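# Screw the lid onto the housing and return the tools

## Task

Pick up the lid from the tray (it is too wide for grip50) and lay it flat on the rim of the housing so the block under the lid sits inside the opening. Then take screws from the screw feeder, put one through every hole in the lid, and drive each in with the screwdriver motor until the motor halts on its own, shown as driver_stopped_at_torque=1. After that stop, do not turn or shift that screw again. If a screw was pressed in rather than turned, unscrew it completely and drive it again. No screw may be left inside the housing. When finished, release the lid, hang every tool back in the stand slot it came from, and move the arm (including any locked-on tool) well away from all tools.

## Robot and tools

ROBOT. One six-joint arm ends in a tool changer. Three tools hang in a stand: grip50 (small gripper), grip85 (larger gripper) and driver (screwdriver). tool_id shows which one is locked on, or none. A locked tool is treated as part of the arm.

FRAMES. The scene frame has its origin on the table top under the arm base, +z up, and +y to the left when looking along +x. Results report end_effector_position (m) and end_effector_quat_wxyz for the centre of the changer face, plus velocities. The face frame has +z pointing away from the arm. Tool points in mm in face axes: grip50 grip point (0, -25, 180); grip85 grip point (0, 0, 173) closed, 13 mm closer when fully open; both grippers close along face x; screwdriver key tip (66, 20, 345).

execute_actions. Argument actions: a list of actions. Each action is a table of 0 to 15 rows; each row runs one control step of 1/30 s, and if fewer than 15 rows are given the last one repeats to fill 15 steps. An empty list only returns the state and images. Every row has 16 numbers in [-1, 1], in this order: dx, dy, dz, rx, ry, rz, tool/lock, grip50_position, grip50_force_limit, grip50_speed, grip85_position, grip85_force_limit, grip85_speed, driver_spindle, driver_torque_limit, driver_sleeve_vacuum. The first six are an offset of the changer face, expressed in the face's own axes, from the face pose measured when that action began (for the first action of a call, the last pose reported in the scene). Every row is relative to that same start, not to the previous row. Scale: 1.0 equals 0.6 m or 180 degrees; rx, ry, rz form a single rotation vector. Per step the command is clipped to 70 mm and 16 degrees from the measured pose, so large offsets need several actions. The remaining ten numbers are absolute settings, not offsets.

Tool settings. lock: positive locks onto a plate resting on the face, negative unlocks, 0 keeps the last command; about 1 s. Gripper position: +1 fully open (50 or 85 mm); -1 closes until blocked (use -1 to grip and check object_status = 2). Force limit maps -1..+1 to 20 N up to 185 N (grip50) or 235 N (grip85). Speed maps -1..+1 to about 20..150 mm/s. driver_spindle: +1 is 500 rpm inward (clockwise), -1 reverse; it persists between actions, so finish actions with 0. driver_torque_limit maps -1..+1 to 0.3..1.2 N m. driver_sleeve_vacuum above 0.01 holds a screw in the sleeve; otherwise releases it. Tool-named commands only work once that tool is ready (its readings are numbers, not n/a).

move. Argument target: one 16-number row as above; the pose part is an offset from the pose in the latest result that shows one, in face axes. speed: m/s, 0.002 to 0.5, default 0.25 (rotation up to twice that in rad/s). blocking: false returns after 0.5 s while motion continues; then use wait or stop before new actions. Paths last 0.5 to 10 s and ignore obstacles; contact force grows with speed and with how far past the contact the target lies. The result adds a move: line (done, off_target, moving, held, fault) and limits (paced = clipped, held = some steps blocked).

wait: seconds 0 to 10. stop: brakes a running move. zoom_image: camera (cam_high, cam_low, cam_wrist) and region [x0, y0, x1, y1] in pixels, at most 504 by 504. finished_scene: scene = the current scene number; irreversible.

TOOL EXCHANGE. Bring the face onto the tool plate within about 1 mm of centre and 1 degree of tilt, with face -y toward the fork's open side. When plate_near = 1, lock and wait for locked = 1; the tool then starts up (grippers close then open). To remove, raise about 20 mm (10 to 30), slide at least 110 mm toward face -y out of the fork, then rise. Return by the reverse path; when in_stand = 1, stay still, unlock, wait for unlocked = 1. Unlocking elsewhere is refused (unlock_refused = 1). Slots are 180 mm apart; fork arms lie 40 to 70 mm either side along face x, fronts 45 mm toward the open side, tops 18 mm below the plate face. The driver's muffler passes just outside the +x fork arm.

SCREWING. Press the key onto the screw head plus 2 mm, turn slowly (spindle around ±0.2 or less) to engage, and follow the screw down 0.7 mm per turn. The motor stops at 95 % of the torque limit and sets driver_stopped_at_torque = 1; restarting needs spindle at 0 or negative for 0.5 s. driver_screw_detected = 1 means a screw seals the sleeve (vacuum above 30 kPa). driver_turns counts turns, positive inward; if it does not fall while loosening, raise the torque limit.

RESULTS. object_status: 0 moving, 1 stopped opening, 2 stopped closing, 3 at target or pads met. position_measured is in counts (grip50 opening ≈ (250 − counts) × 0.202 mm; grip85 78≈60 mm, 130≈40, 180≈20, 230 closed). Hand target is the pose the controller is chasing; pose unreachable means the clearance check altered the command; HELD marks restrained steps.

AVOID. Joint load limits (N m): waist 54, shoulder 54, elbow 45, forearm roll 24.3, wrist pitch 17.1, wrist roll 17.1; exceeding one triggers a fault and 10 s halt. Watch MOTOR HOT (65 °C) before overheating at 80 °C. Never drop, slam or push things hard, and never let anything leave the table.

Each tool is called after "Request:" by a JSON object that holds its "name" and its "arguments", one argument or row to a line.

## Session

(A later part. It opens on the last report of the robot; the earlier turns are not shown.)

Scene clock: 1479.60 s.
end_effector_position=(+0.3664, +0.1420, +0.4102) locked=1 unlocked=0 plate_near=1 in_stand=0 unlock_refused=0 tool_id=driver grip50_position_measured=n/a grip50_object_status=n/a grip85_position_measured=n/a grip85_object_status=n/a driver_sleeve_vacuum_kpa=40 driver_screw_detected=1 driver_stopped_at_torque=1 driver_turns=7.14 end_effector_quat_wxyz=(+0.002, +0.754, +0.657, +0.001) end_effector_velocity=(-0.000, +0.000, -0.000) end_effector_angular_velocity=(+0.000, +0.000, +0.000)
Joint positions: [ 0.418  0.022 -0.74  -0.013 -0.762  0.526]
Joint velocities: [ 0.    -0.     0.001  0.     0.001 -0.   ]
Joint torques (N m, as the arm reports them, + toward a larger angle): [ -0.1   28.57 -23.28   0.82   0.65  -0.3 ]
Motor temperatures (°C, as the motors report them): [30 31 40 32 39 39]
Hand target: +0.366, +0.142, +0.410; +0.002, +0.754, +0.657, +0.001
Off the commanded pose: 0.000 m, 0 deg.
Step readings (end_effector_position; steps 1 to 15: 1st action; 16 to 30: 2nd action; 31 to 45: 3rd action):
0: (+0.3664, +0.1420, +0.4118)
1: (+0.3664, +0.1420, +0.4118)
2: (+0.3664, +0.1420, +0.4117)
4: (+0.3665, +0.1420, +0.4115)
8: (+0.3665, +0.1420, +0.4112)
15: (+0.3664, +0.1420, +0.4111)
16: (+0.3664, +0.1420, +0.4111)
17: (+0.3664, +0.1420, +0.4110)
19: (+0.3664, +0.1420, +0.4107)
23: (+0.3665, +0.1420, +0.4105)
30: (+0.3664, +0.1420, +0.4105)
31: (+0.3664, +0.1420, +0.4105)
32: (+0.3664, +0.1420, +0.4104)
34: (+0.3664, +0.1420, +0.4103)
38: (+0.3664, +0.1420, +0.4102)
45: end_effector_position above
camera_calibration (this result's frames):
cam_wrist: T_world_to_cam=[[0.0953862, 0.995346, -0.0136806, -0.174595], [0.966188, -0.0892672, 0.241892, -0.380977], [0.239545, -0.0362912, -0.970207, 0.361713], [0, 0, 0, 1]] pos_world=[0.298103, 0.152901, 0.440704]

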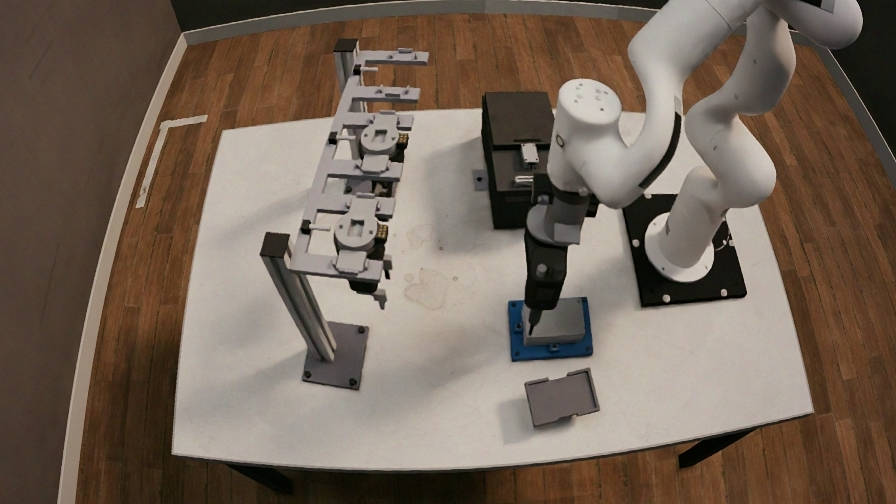

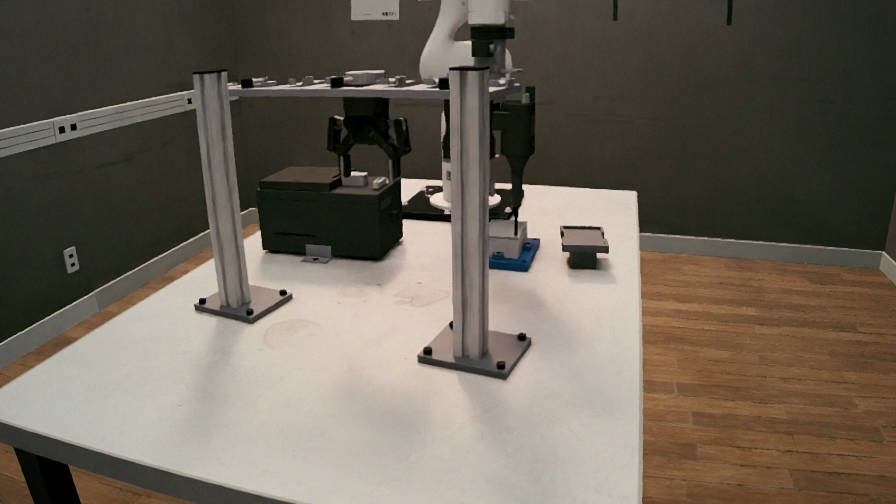

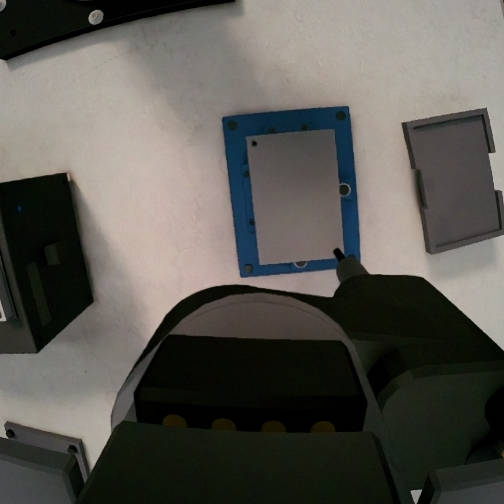

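Request:
{"name": "execute_actions", "arguments": {
  "actions": [
    [[0,0,0,0,0,0,1,0,0,0,1,0,0,0,0,0]],
    [[0,0,-0.005,0,0,0,1,0,0,0,1,0,0,0,0,0],[0,0,-0.01,0,0,0,1,0,0,0,1,0,0,0,0,0],[0,0,-0.02,0,0,0,1,0,0,0,1,0,0,0,0,0],[0,0,-0.03,0,0,0,1,0,0,0,1,0,0,0,0,0]]
  ]
}}

Request:
{"name": "zoom_image", "arguments": {
  "camera": "cam_low",
  "region": [495,205,535,245]
}}

Request:
{"name": "zoom_image", "arguments": {
  "camera": "cam_wrist",
  "region": [315,225,355,265]
}}

Scene clock: 1491.87 s.
end_effector_position=(+0.3662, +0.1420, +0.4279) locked=1 unlocked=0 plate_near=1 in_stand=0 unlock_refused=0 tool_id=driver grip50_position_measured=n/a grip50_object_status=n/a grip85_position_measured=n/a grip85_object_status=n/a driver_sleeve_vacuum_kpa=0 driver_screw_detected=0 driver_stopped_at_torque=1 driver_turns=7.14 end_effector_quat_wxyz=(+0.002, +0.754, +0.657, +0.001) end_effector_velocity=(+0.000, +0.000, +0.001) end_effector_angular_velocity=(+0.000, -0.002, +0.002)
Joint positions: [ 0.419  0.045 -0.762 -0.012 -0.807  0.526]
Joint velocities: [ 0.001  0.    -0.002 -0.001 -0.    -0.001]
Joint torques (N m, as the arm reports them, + toward a larger angle): [ -2.64  29.62 -25.06   0.75   0.77  -0.19]
Motor temperatures (°C, as the motors report them): [30 31 40 32 39 39]
Hand target: +0.366, +0.142, +0.428; +0.002, +0.754, +0.657, +0.001
Off the commanded pose: 0.000 m, 0 deg.
Step readings (end_effector_position; steps 1 to 15: 1st action; 16 to 30: 2nd action):
0: (+0.3664, +0.1420, +0.4102)
1: (+0.3664, +0.1420, +0.4102)
2: (+0.3664, +0.1420, +0.4102)
4: (+0.3664, +0.1420, +0.4102)
8: (+0.3664, +0.1420, +0.4102)
15: (+0.3664, +0.1420, +0.4102)
16: (+0.3664, +0.1420, +0.4102)
17: (+0.3664, +0.1420, +0.4106)
19: (+0.3663, +0.1420, +0.4136)
23: (+0.3665, +0.1422, +0.4260)
30: end_effector_position above
camera_calibration (this result's frames):
cam_wrist: T_world_to_cam=[[0.0952778, 0.995353, -0.0139785, -0.174185], [0.966374, -0.0891165, 0.241206, -0.384834], [0.238839, -0.03649, -0.970373, 0.379322], [0, 0, 0, 1]] pos_world=[0.297893, 0.152922, 0.458474]

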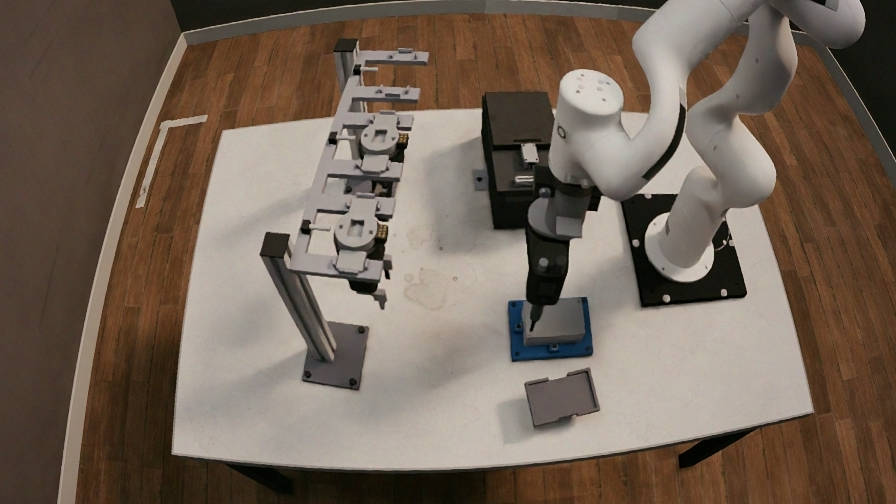

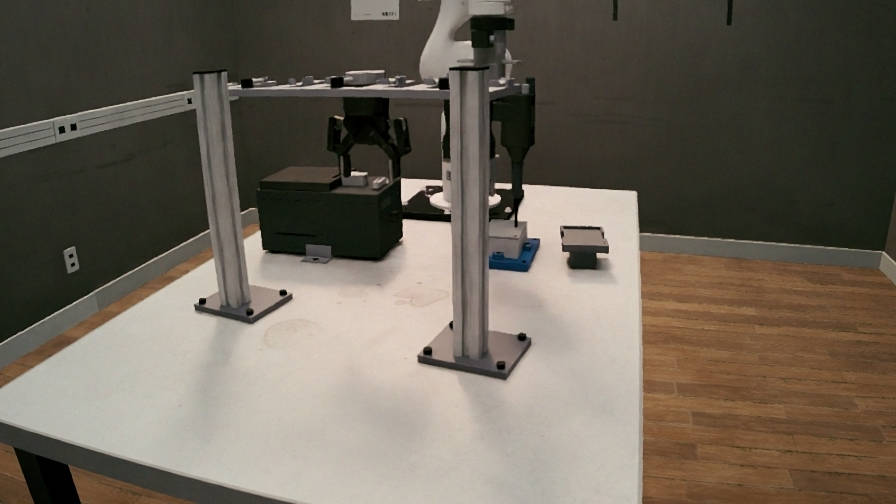

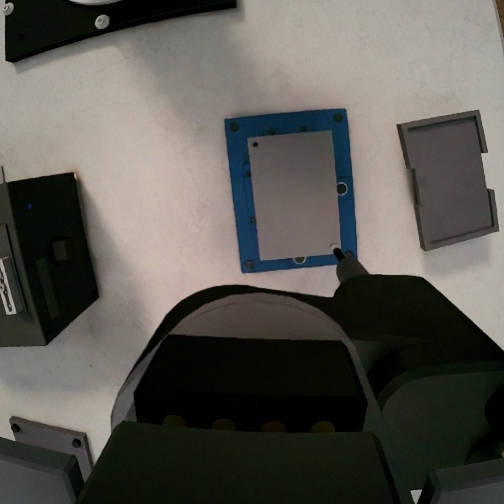

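Region (495, 205, 535, 245) of cam_low's 896x504 image, scaled by 12.600, with more detail than that image has.

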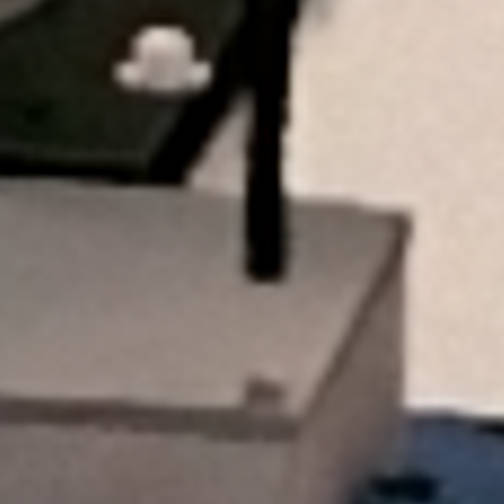

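Region (315, 225, 355, 265) of cam_wrist's 504x504 image, scaled by 12.600, with more detail than that image has.

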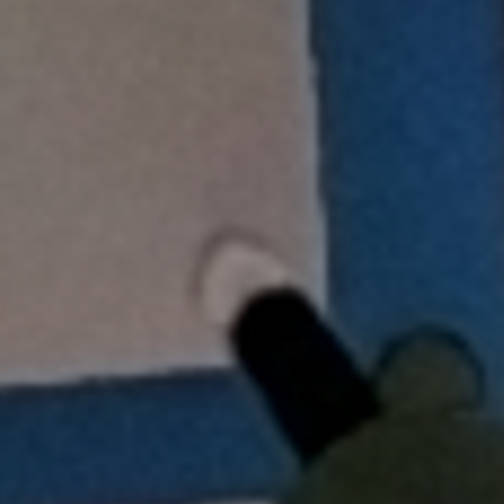

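Request:
{"name": "move", "arguments": {
  "target": [-0.4975,0.0362,-0.178,0,0,0,1,0,0,0,1,0,0,0,0,0.5],
  "speed": 0.25
}}

Request:
{"name": "zoom_image", "arguments": {
  "camera": "cam_wrist",
  "region": [300,200,380,280]
}}

Scene clock: 1507.70 s.
end_effector_position=(+0.3459, -0.1559, +0.5357) locked=1 unlocked=0 plate_near=1 in_stand=0 unlock_refused=0 tool_id=driver grip50_position_measured=n/a grip50_object_status=n/a grip85_position_measured=n/a grip85_object_status=n/a driver_sleeve_vacuum_kpa=14 driver_screw_detected=0 driver_stopped_at_torque=1 driver_turns=7.14 end_effector_quat_wxyz=(+0.003, +0.754, +0.657, +0.001) end_effector_velocity=(+0.001, -0.002, +0.001) end_effector_angular_velocity=(-0.001, -0.005, +0.000)
Joint positions: [-0.373  0.177 -0.897 -0.008 -1.067 -0.271]
Joint velocities: [-0.004 -0.001 -0.004  0.001  0.002 -0.005]
Joint torques (N m, as the arm reports them, + toward a larger angle): [ -1.89  23.14 -26.42   0.94   0.15  -0.29]
Motor temperatures (°C, as the motors report them): [30 31 41 32 39 39]
Hand target: +0.346, -0.156, +0.536; +0.003, +0.754, +0.657, +0.001
Off the commanded pose: 0.001 m, 0 deg.
move: done
camera_calibration (this result's frames):
cam_wrist: T_world_to_cam=[[0.0946306, 0.995407, -0.0144967, 0.126307], [0.966306, -0.0883432, 0.241759, -0.417904], [0.239368, -0.0368861, -0.970228, 0.477532], [0, 0, 0, 1]] pos_world=[0.277565, -0.145032, 0.566178]

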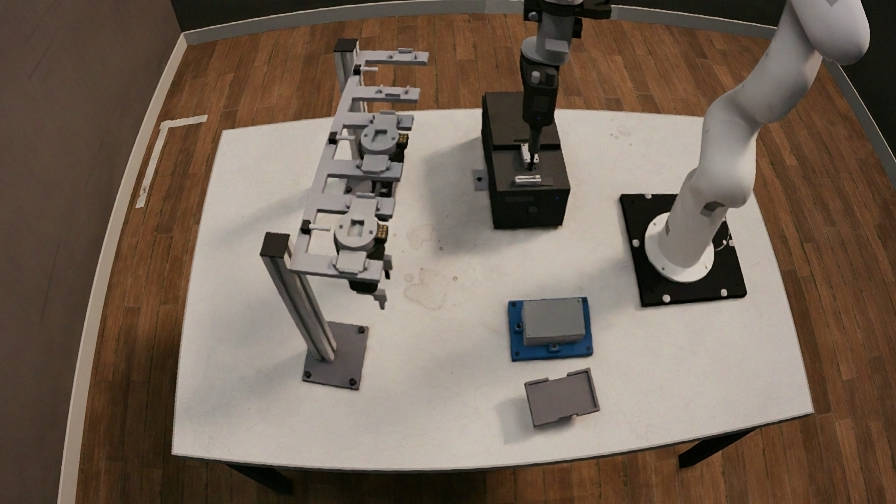

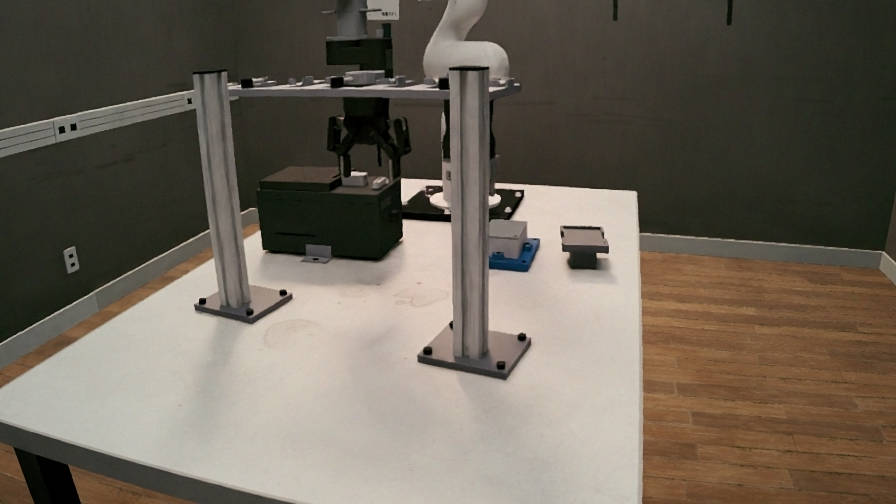

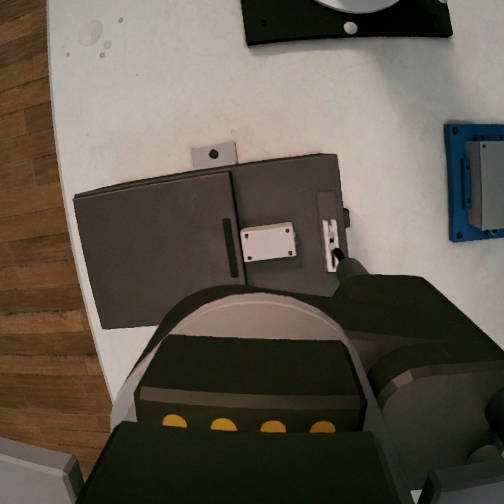

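Region (300, 200, 380, 280) of cam_wrist's 504x504 image, scaled by 6.300, with more detail than that image has.

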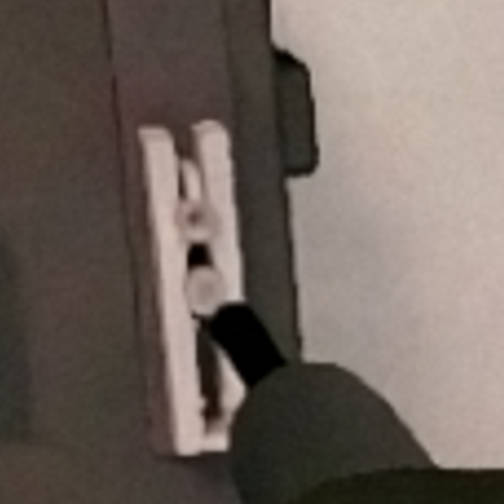

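Request:
{"name": "move", "arguments": {
  "target": [-0.0013,0.0017,0.026,0,0,0,1,0,0,0,1,0,0,0,0,0.5],
  "speed": 0.04
}}

Request:
{"name": "zoom_image", "arguments": {
  "camera": "cam_wrist",
  "region": [310,210,370,270]
}}

Scene clock: 1516.73 s.
end_effector_position=(+0.3469, -0.1569, +0.5202) locked=1 unlocked=0 plate_near=1 in_stand=0 unlock_refused=0 tool_id=driver grip50_position_measured=n/a grip50_object_status=n/a grip85_position_measured=n/a grip85_object_status=n/a driver_sleeve_vacuum_kpa=14 driver_screw_detected=0 driver_stopped_at_torque=1 driver_turns=7.14 end_effector_quat_wxyz=(+0.003, +0.754, +0.657, +0.001) end_effector_velocity=(-0.000, -0.001, -0.000) end_effector_angular_velocity=(-0.002, -0.002, -0.001)
Joint positions: [-0.374  0.166 -0.872 -0.008 -1.031 -0.273]
Joint velocities: [-0.001  0.     0.001 -0.001  0.003  0.001]
Joint torques (N m, as the arm reports them, + toward a larger angle): [ -1.92  23.71 -25.92   0.94   0.1   -0.27]
Motor temperatures (°C, as the motors report them): [30 31 41 32 39 39]
Hand target: +0.347, -0.157, +0.520; +0.003, +0.754, +0.657, +0.001
Off the commanded pose: 0.000 m, 0 deg.
move: done
camera_calibration (this result's frames):
cam_wrist: T_world_to_cam=[[0.0946917, 0.9954, -0.0145654, 0.126986], [0.966275, -0.0883818, 0.241871, -0.415229], [0.239471, -0.0369774, -0.970199, 0.46218], [0, 0, 0, 1]] pos_world=[0.278522, -0.146011, 0.550688]

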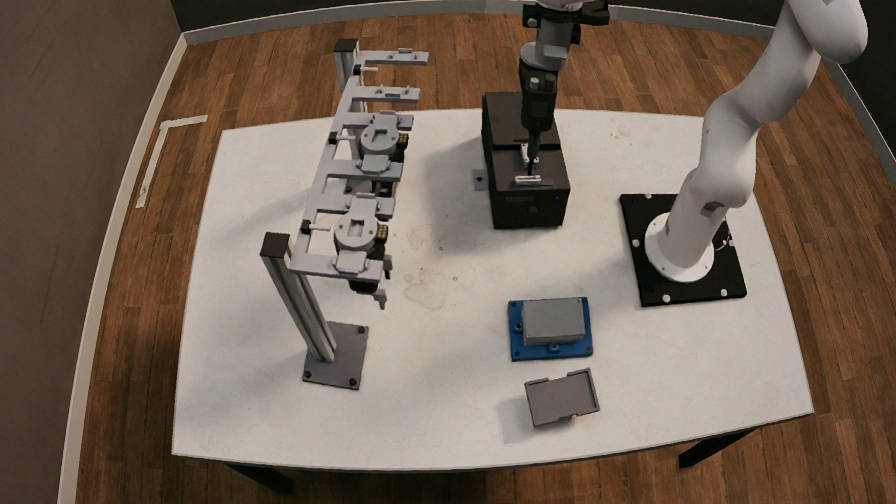

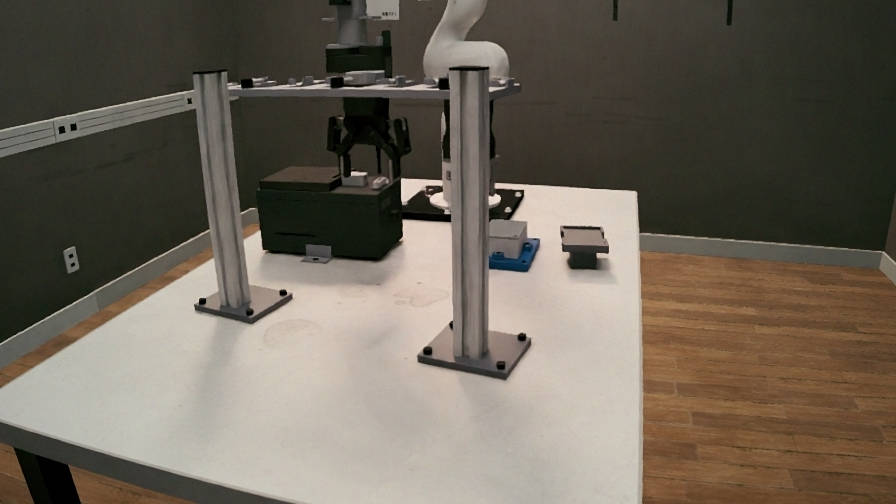

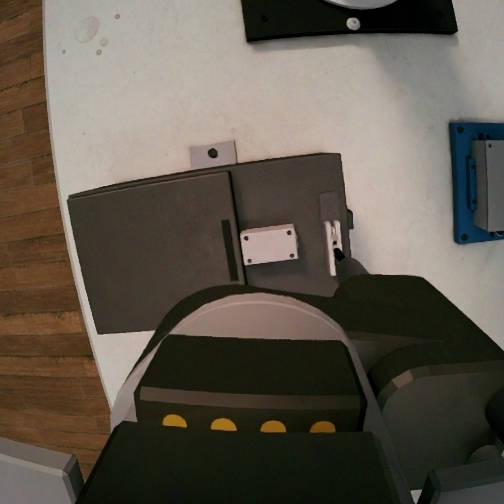

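Region (310, 210, 370, 270) of cam_wrist's 504x504 image, scaled by 8.400, with more detail than that image has.

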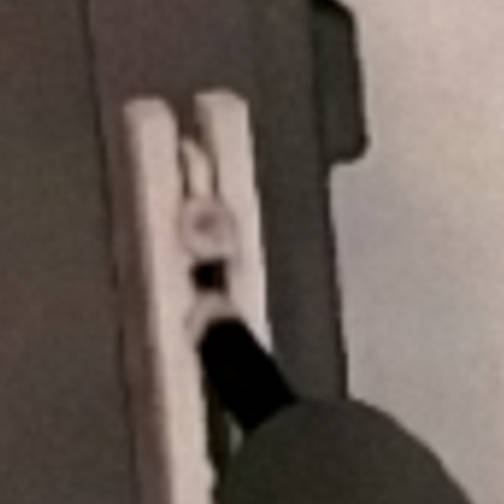

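Request:
{"name": "move", "arguments": {
  "target": [0.0008,0.0009,0.0125,0,0,0,1,0,0,0,1,0,0,0,0,0.5],
  "speed": 0.015
}}

Request:
{"name": "zoom_image", "arguments": {
  "camera": "cam_wrist",
  "region": [310,210,370,270]
}}

Scene clock: 1528.17 s.
end_effector_position=(+0.3475, -0.1565, +0.5127) locked=1 unlocked=0 plate_near=1 in_stand=0 unlock_refused=0 tool_id=driver grip50_position_measured=n/a grip50_object_status=n/a grip85_position_measured=n/a grip85_object_status=n/a driver_sleeve_vacuum_kpa=40 driver_screw_detected=1 driver_stopped_at_torque=1 driver_turns=7.14 end_effector_quat_wxyz=(+0.003, +0.754, +0.657, +0.001) end_effector_velocity=(+0.001, -0.000, -0.000) end_effector_angular_velocity=(-0.001, -0.004, -0.001)
Joint positions: [-0.373  0.161 -0.859 -0.008 -1.013 -0.271]
Joint velocities: [0.    0.    0.    0.001 0.005 0.001]
Joint torques (N m, as the arm reports them, + toward a larger angle): [ -1.86  24.53 -26.08   0.98   0.17  -0.2 ]
Motor temperatures (°C, as the motors report them): [30 31 41 32 39 39]
Hand target: +0.347, -0.157, +0.513; +0.003, +0.754, +0.657, +0.001
Off the commanded pose: 0.000 m, 0 deg.
move: done
camera_calibration (this result's frames):
cam_wrist: T_world_to_cam=[[0.0947112, 0.995398, -0.0145524, 0.12644], [0.966293, -0.0884069, 0.241791, -0.413951], [0.239392, -0.0369622, -0.970219, 0.454864], [0, 0, 0, 1]] pos_world=[0.279132, -0.145641, 0.543247]

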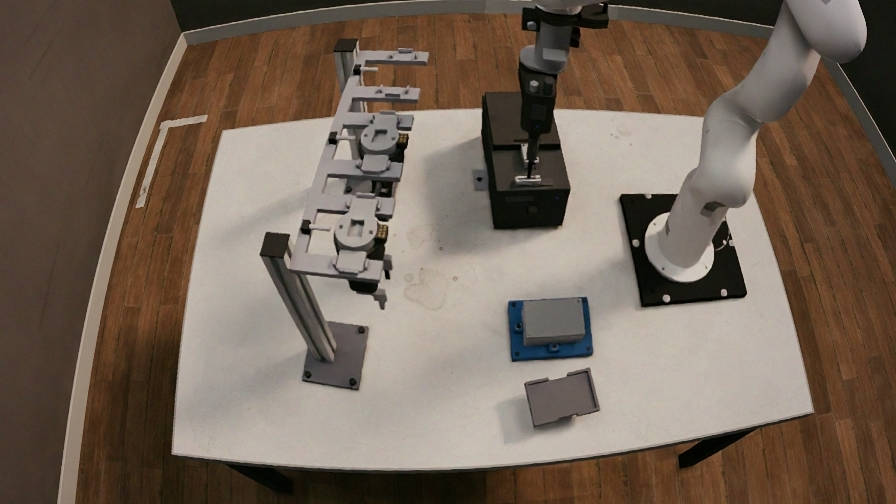

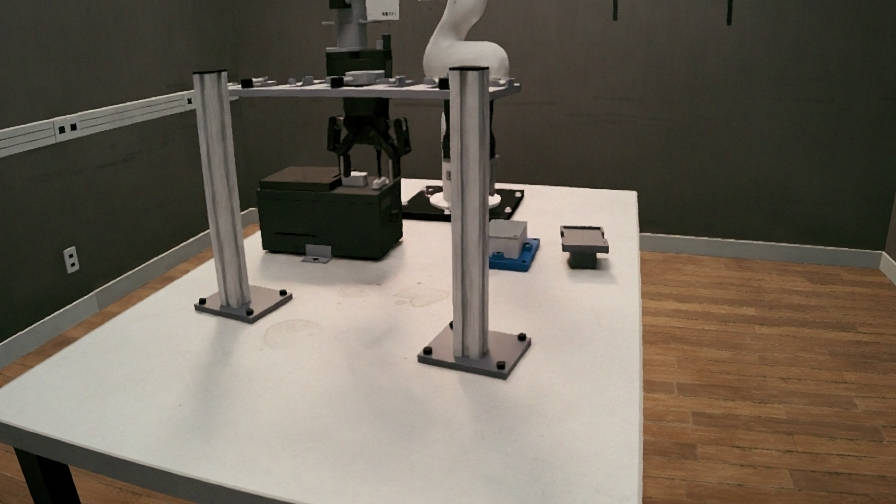

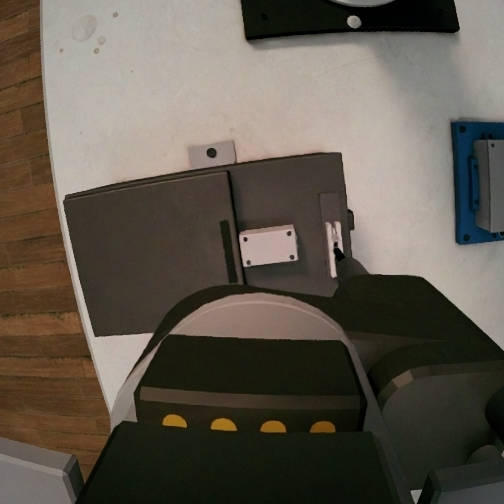

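Region (310, 210, 370, 270) of cam_wrist's 504x504 image, scaled by 8.400, with more detail than that image has.

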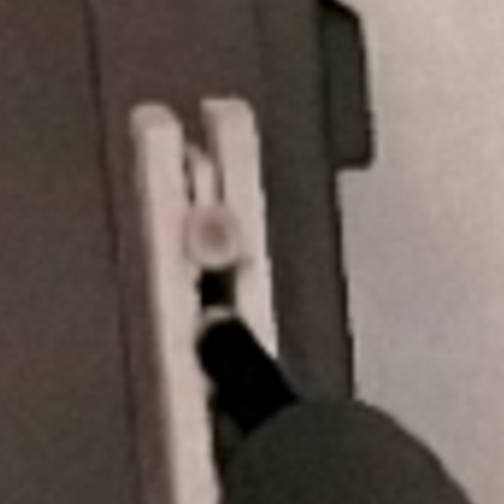

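Request:
{"name": "execute_actions", "arguments": {
  "actions": [
    [[0,0,0.001,0,0,0,1,0,0,0,1,0,0,0,0,0.5],[0,0,0.002,0,0,0,1,0,0,0,1,0,0,0,0,0.5]]
  ]
}}

Request:
{"name": "move", "arguments": {
  "target": [0,0,-0.058,0,0,0,1,0,0,0,1,0,0,0,0,0.5],
  "speed": 0.05
}}

Scene clock: 1539.67 s.
end_effector_position=(+0.3475, -0.1565, +0.5116) locked=1 unlocked=0 plate_near=1 in_stand=0 unlock_refused=0 tool_id=driver grip50_position_measured=n/a grip50_object_status=n/a grip85_position_measured=n/a grip85_object_status=n/a driver_sleeve_vacuum_kpa=40 driver_screw_detected=1 driver_stopped_at_torque=1 driver_turns=7.14 end_effector_quat_wxyz=(+0.003, +0.754, +0.657, +0.001) end_effector_velocity=(-0.000, +0.000, -0.001) end_effector_angular_velocity=(+0.001, +0.002, -0.001)
Joint positions: [-0.373  0.16  -0.857 -0.008 -1.01  -0.271]
Joint velocities: [-0.    -0.     0.001  0.    -0.001 -0.   ]
Joint torques (N m, as the arm reports them, + toward a larger angle): [ -2.52  22.49 -25.13   0.64   0.24  -0.24]
Motor temperatures (°C, as the motors report them): [30 31 41 32 39 39]
Hand target: +0.347, -0.157, +0.512; +0.003, +0.754, +0.657, +0.001
Off the commanded pose: 0.000 m, 0 deg.
Step readings (end_effector_position):
0: (+0.3475, -0.1565, +0.5127)
1: (+0.3475, -0.1565, +0.5127)
2: (+0.3475, -0.1565, +0.5126)
4: (+0.3475, -0.1565, +0.5121)
8: (+0.3475, -0.1565, +0.5117)
15: end_effector_position above
camera_calibration (this result's frames):
cam_wrist: T_world_to_cam=[[0.0947289, 0.995396, -0.014589, 0.126443], [0.966243, -0.0884079, 0.241987, -0.413798], [0.239583, -0.0370198, -0.97017, 0.453695], [0, 0, 0, 1]] pos_world=[0.279154, -0.145648, 0.54214]

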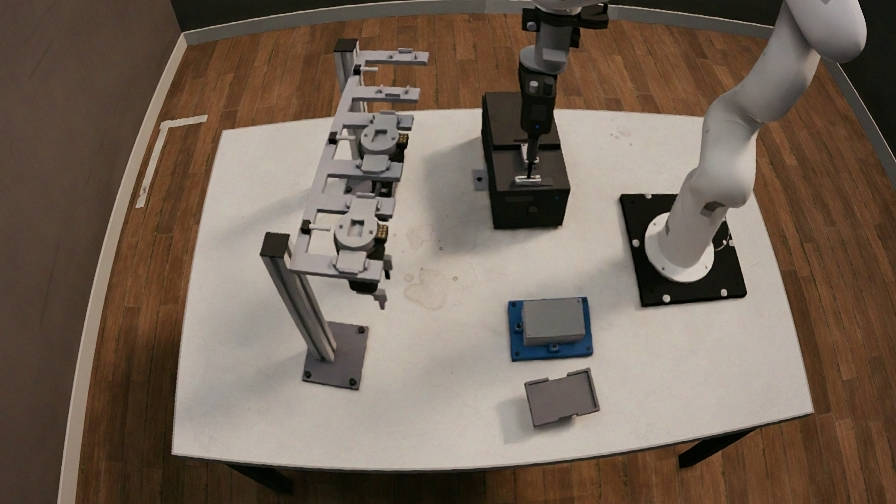

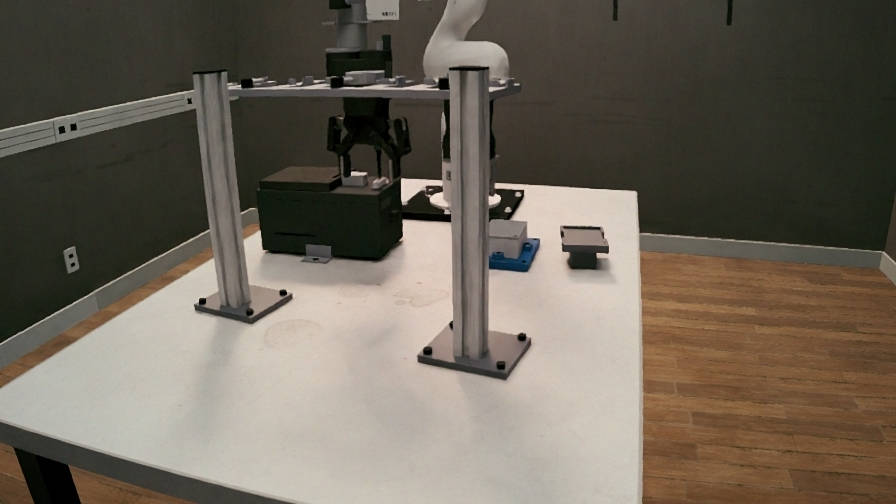

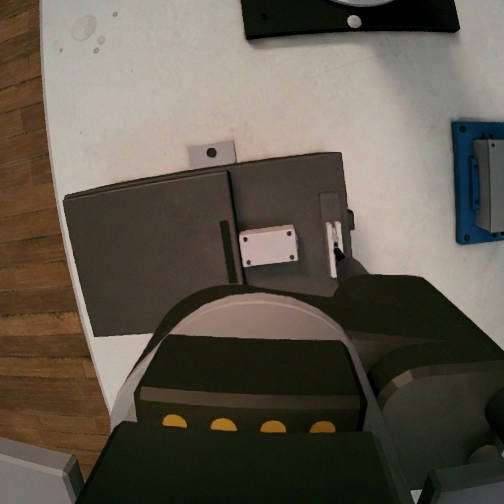

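Scene clock: 1540.70 s.
end_effector_position=(+0.3474, -0.1564, +0.5463) locked=1 unlocked=0 plate_near=1 in_stand=0 unlock_refused=0 tool_id=driver grip50_position_measured=n/a grip50_object_status=n/a grip85_position_measured=n/a grip85_object_status=n/a driver_sleeve_vacuum_kpa=40 driver_screw_detected=1 driver_stopped_at_torque=1 driver_turns=7.14 end_effector_quat_wxyz=(+0.002, +0.754, +0.657, +0.001) end_effector_velocity=(-0.000, -0.000, +0.001) end_effector_angular_velocity=(-0.000, -0.000, -0.002)
Joint positions: [-0.372  0.177 -0.921 -0.008 -1.091 -0.271]
Joint velocities: [-0.001  0.001 -0.001  0.    -0.001  0.001]
Joint torques (N m, as the arm reports them, + toward a larger angle): [ -2.39  23.21 -27.04   1.1    0.19  -0.22]
Motor temperatures (°C, as the motors report them): [30 31 41 32 39 39]
Hand target: +0.347, -0.156, +0.546; +0.003, +0.754, +0.657, +0.001
Off the commanded pose: 0.000 m, 0 deg.
move: done
camera_calibration (this result's frames):
cam_wrist: T_world_to_cam=[[0.0945997, 0.995411, -0.0144489, 0.12677], [0.966308, -0.0883247, 0.241759, -0.42192], [0.239373, -0.0368324, -0.970229, 0.487468], [0, 0, 0, 1]] pos_world=[0.279026, -0.145499, 0.57679]

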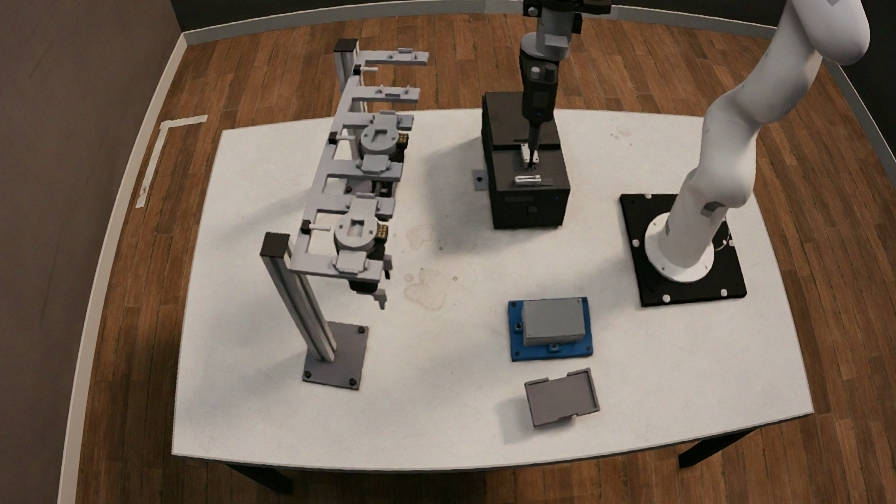

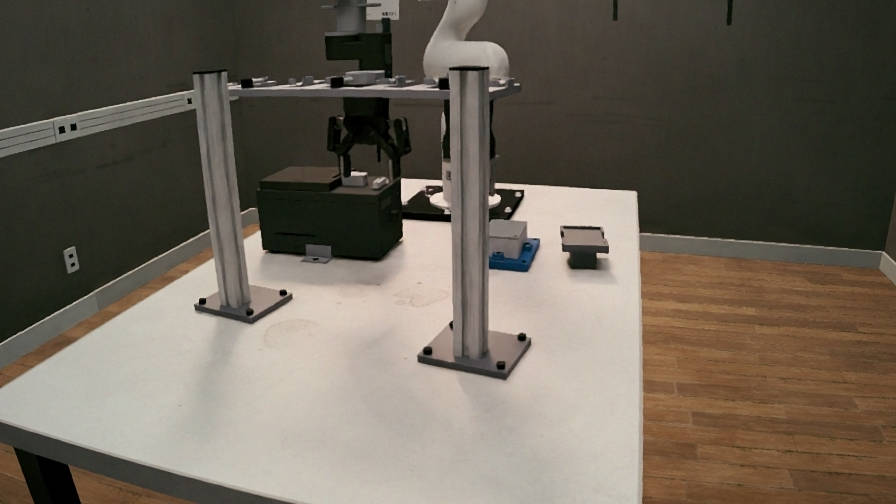

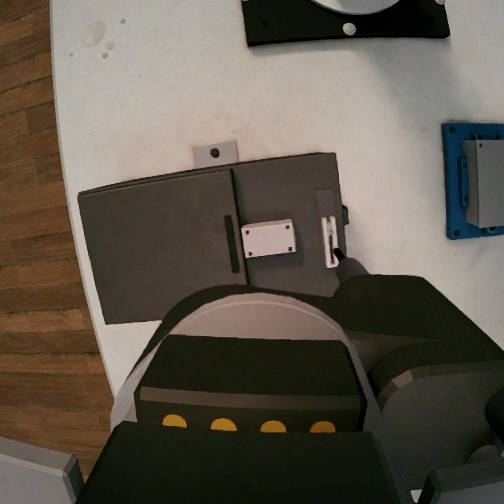

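Request:
{"name": "move", "arguments": {
  "target": [0.3658,-0.1927,0.1688,0,0,0,1,0,0,0,1,0,0,0,0,0.5],
  "speed": 0.2
}}

Request:
{"name": "zoom_image", "arguments": {
  "camera": "cam_wrist",
  "region": [300,200,380,280]
}}

Scene clock: 1554.40 s.
end_effector_position=(+0.2636, +0.0766, +0.4440) locked=1 unlocked=0 plate_near=1 in_stand=0 unlock_refused=0 tool_id=driver grip50_position_measured=n/a grip50_object_status=n/a grip85_position_measured=n/a grip85_object_status=n/a driver_sleeve_vacuum_kpa=40 driver_screw_detected=1 driver_stopped_at_torque=1 driver_turns=7.14 end_effector_quat_wxyz=(+0.002, +0.754, +0.657, +0.001) end_effector_velocity=(-0.001, +0.001, -0.001) end_effector_angular_velocity=(-0.002, +0.002, -0.002)
Joint positions: [ 0.336  0.407 -0.514 -0.011 -0.92   0.441]
Joint velocities: [ 0.003 -0.     0.001 -0.002 -0.001  0.006]
Joint torques (N m, as the arm reports them, + toward a larger angle): [ -2.07   8.83 -26.23   0.77   0.66  -0.29]
Motor temperatures (°C, as the motors report them): [30 31 41 32 39 39]
Hand target: +0.263, +0.077, +0.444; +0.002, +0.754, +0.657, +0.001
Off the commanded pose: 0.000 m, 0 deg.
move: done
camera_calibration (this result's frames):
cam_wrist: T_world_to_cam=[[0.0950671, 0.995379, -0.0135463, -0.0991911], [0.966433, -0.0890226, 0.241003, -0.295327], [0.238684, -0.036003, -0.97043, 0.41708], [0, 0, 0, 1]] pos_world=[0.195294, 0.087458, 0.474578]

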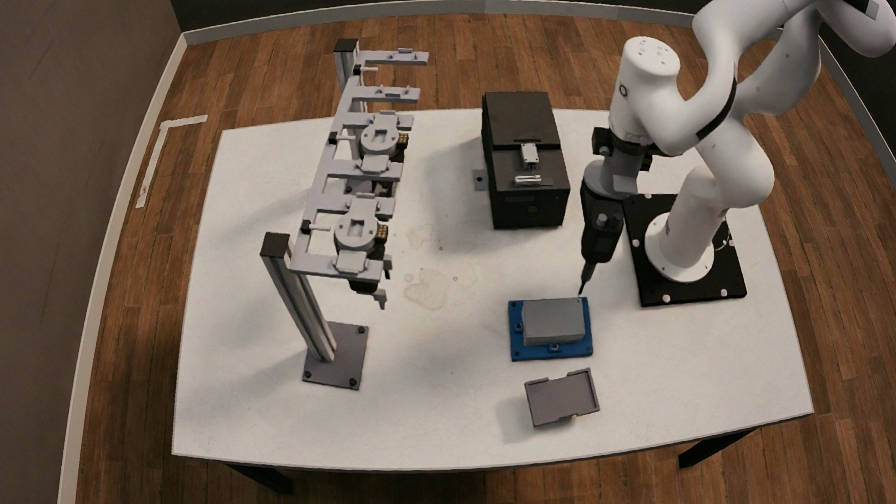

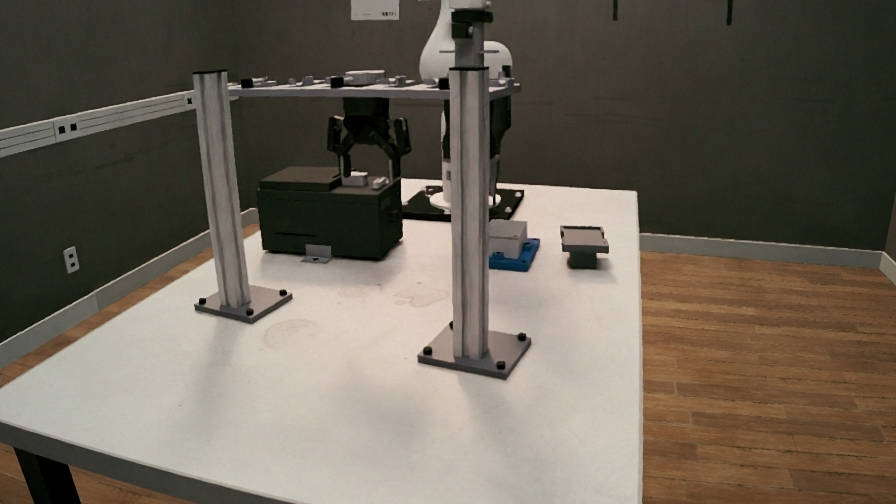

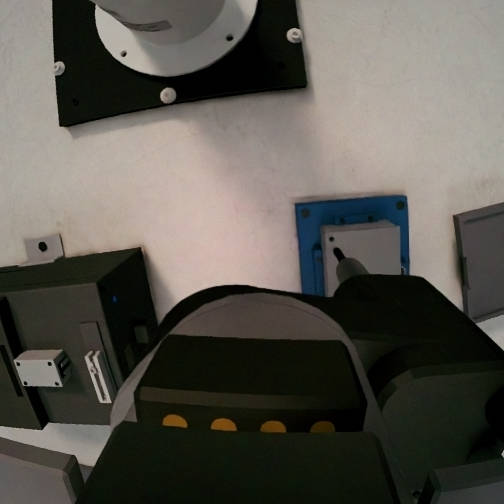

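Region (300, 200, 380, 280) of cam_wrist's 504x504 image, scaled by 6.300, with more detail than that image has.

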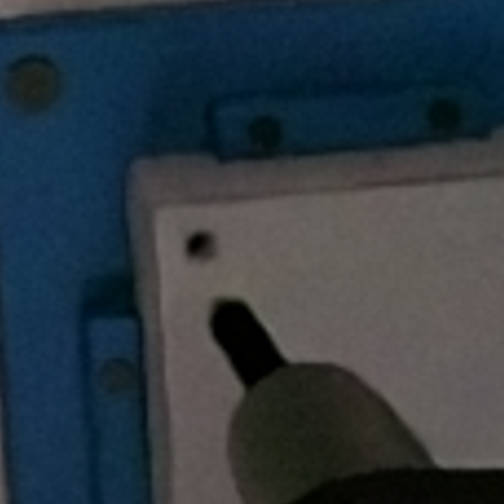

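Request:
{"name": "move", "arguments": {
  "target": [0.0005,-0.006,0.02,0,0,0,1,0,0,0,1,0,0,0,0,0.5],
  "speed": 0.04
}}

Request:
{"name": "zoom_image", "arguments": {
  "camera": "cam_wrist",
  "region": [315,225,355,265]
}}

Request:
{"name": "zoom_image", "arguments": {
  "camera": "cam_high",
  "region": [560,280,600,320]
}}

Scene clock: 1572.57 s.
end_effector_position=(+0.2602, +0.0774, +0.4321) locked=1 unlocked=0 plate_near=1 in_stand=0 unlock_refused=0 tool_id=driver grip50_position_measured=n/a grip50_object_status=n/a grip85_position_measured=n/a grip85_object_status=n/a driver_sleeve_vacuum_kpa=40 driver_screw_detected=1 driver_stopped_at_torque=1 driver_turns=7.14 end_effector_quat_wxyz=(+0.002, +0.754, +0.657, +0.001) end_effector_velocity=(+0.000, +0.000, -0.000) end_effector_angular_velocity=(+0.001, -0.002, +0.000)
Joint positions: [ 0.342  0.404 -0.488 -0.011 -0.891  0.447]
Joint velocities: [0.001 0.    0.001 0.001 0.003 0.   ]
Joint torques (N m, as the arm reports them, + toward a larger angle): [ -1.89   9.68 -25.81   0.8    0.79  -0.22]
Motor temperatures (°C, as the motors report them): [30 31 41 32 39 39]
Hand target: +0.260, +0.077, +0.432; +0.002, +0.754, +0.657, +0.001
Off the commanded pose: 0.000 m, 0 deg.
move: done
camera_calibration (this result's frames):
cam_wrist: T_world_to_cam=[[0.0951109, 0.995375, -0.0135101, -0.0998074], [0.966397, -0.0890692, 0.24113, -0.2891], [0.238811, -0.0359902, -0.970399, 0.406307], [0, 0, 0, 1]] pos_world=[0.191848, 0.0882189, 0.462642]

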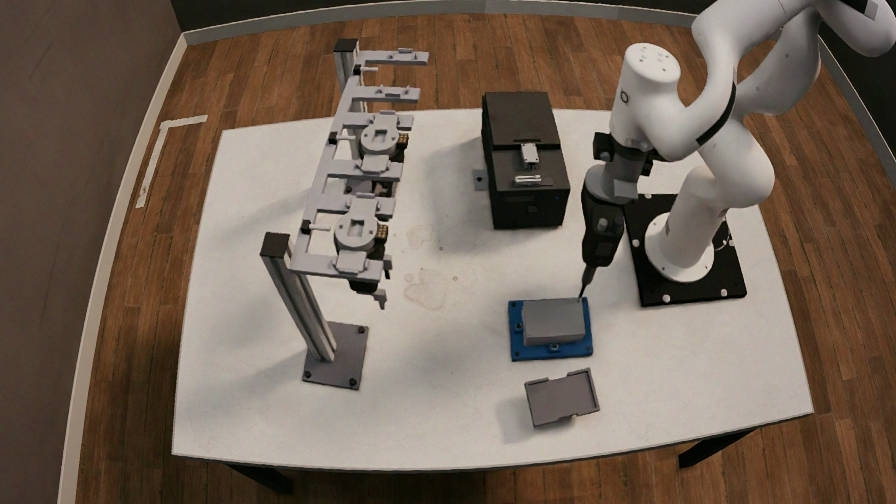

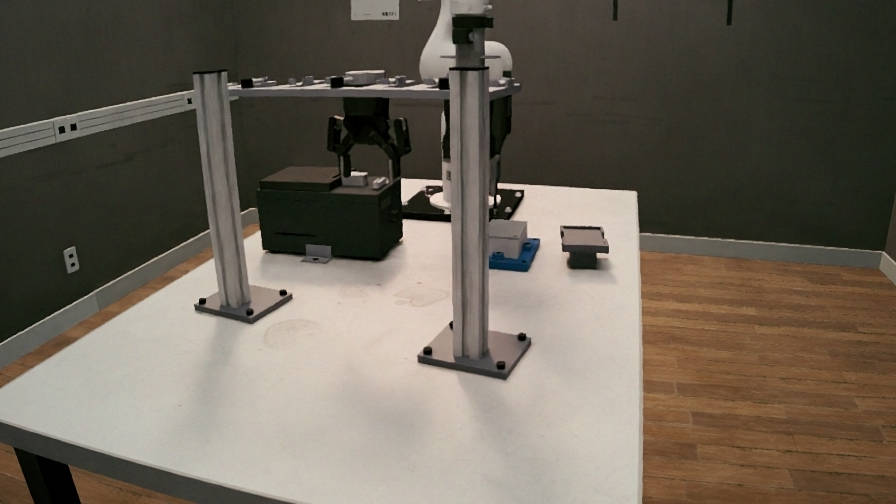

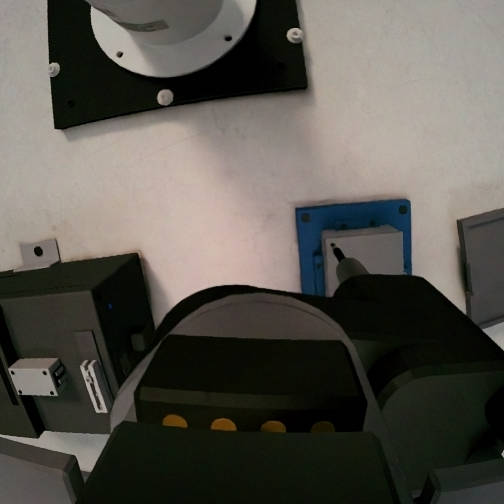

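Region (315, 225, 355, 265) of cam_wrist's 504x504 image, scaled by 12.600, with more detail than that image has.

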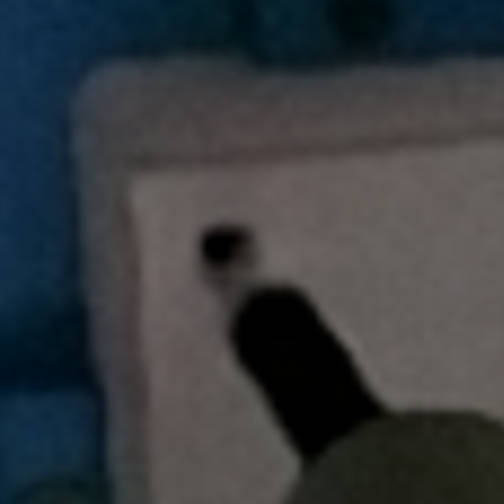

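Region (560, 280, 600, 320) of cam_high's 896x504 image, scaled by 12.600, with more detail than that image has.

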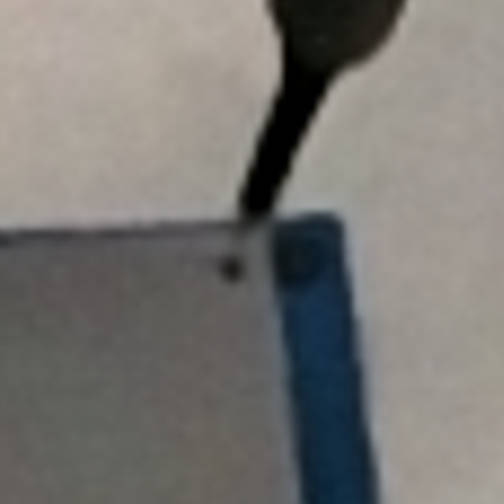

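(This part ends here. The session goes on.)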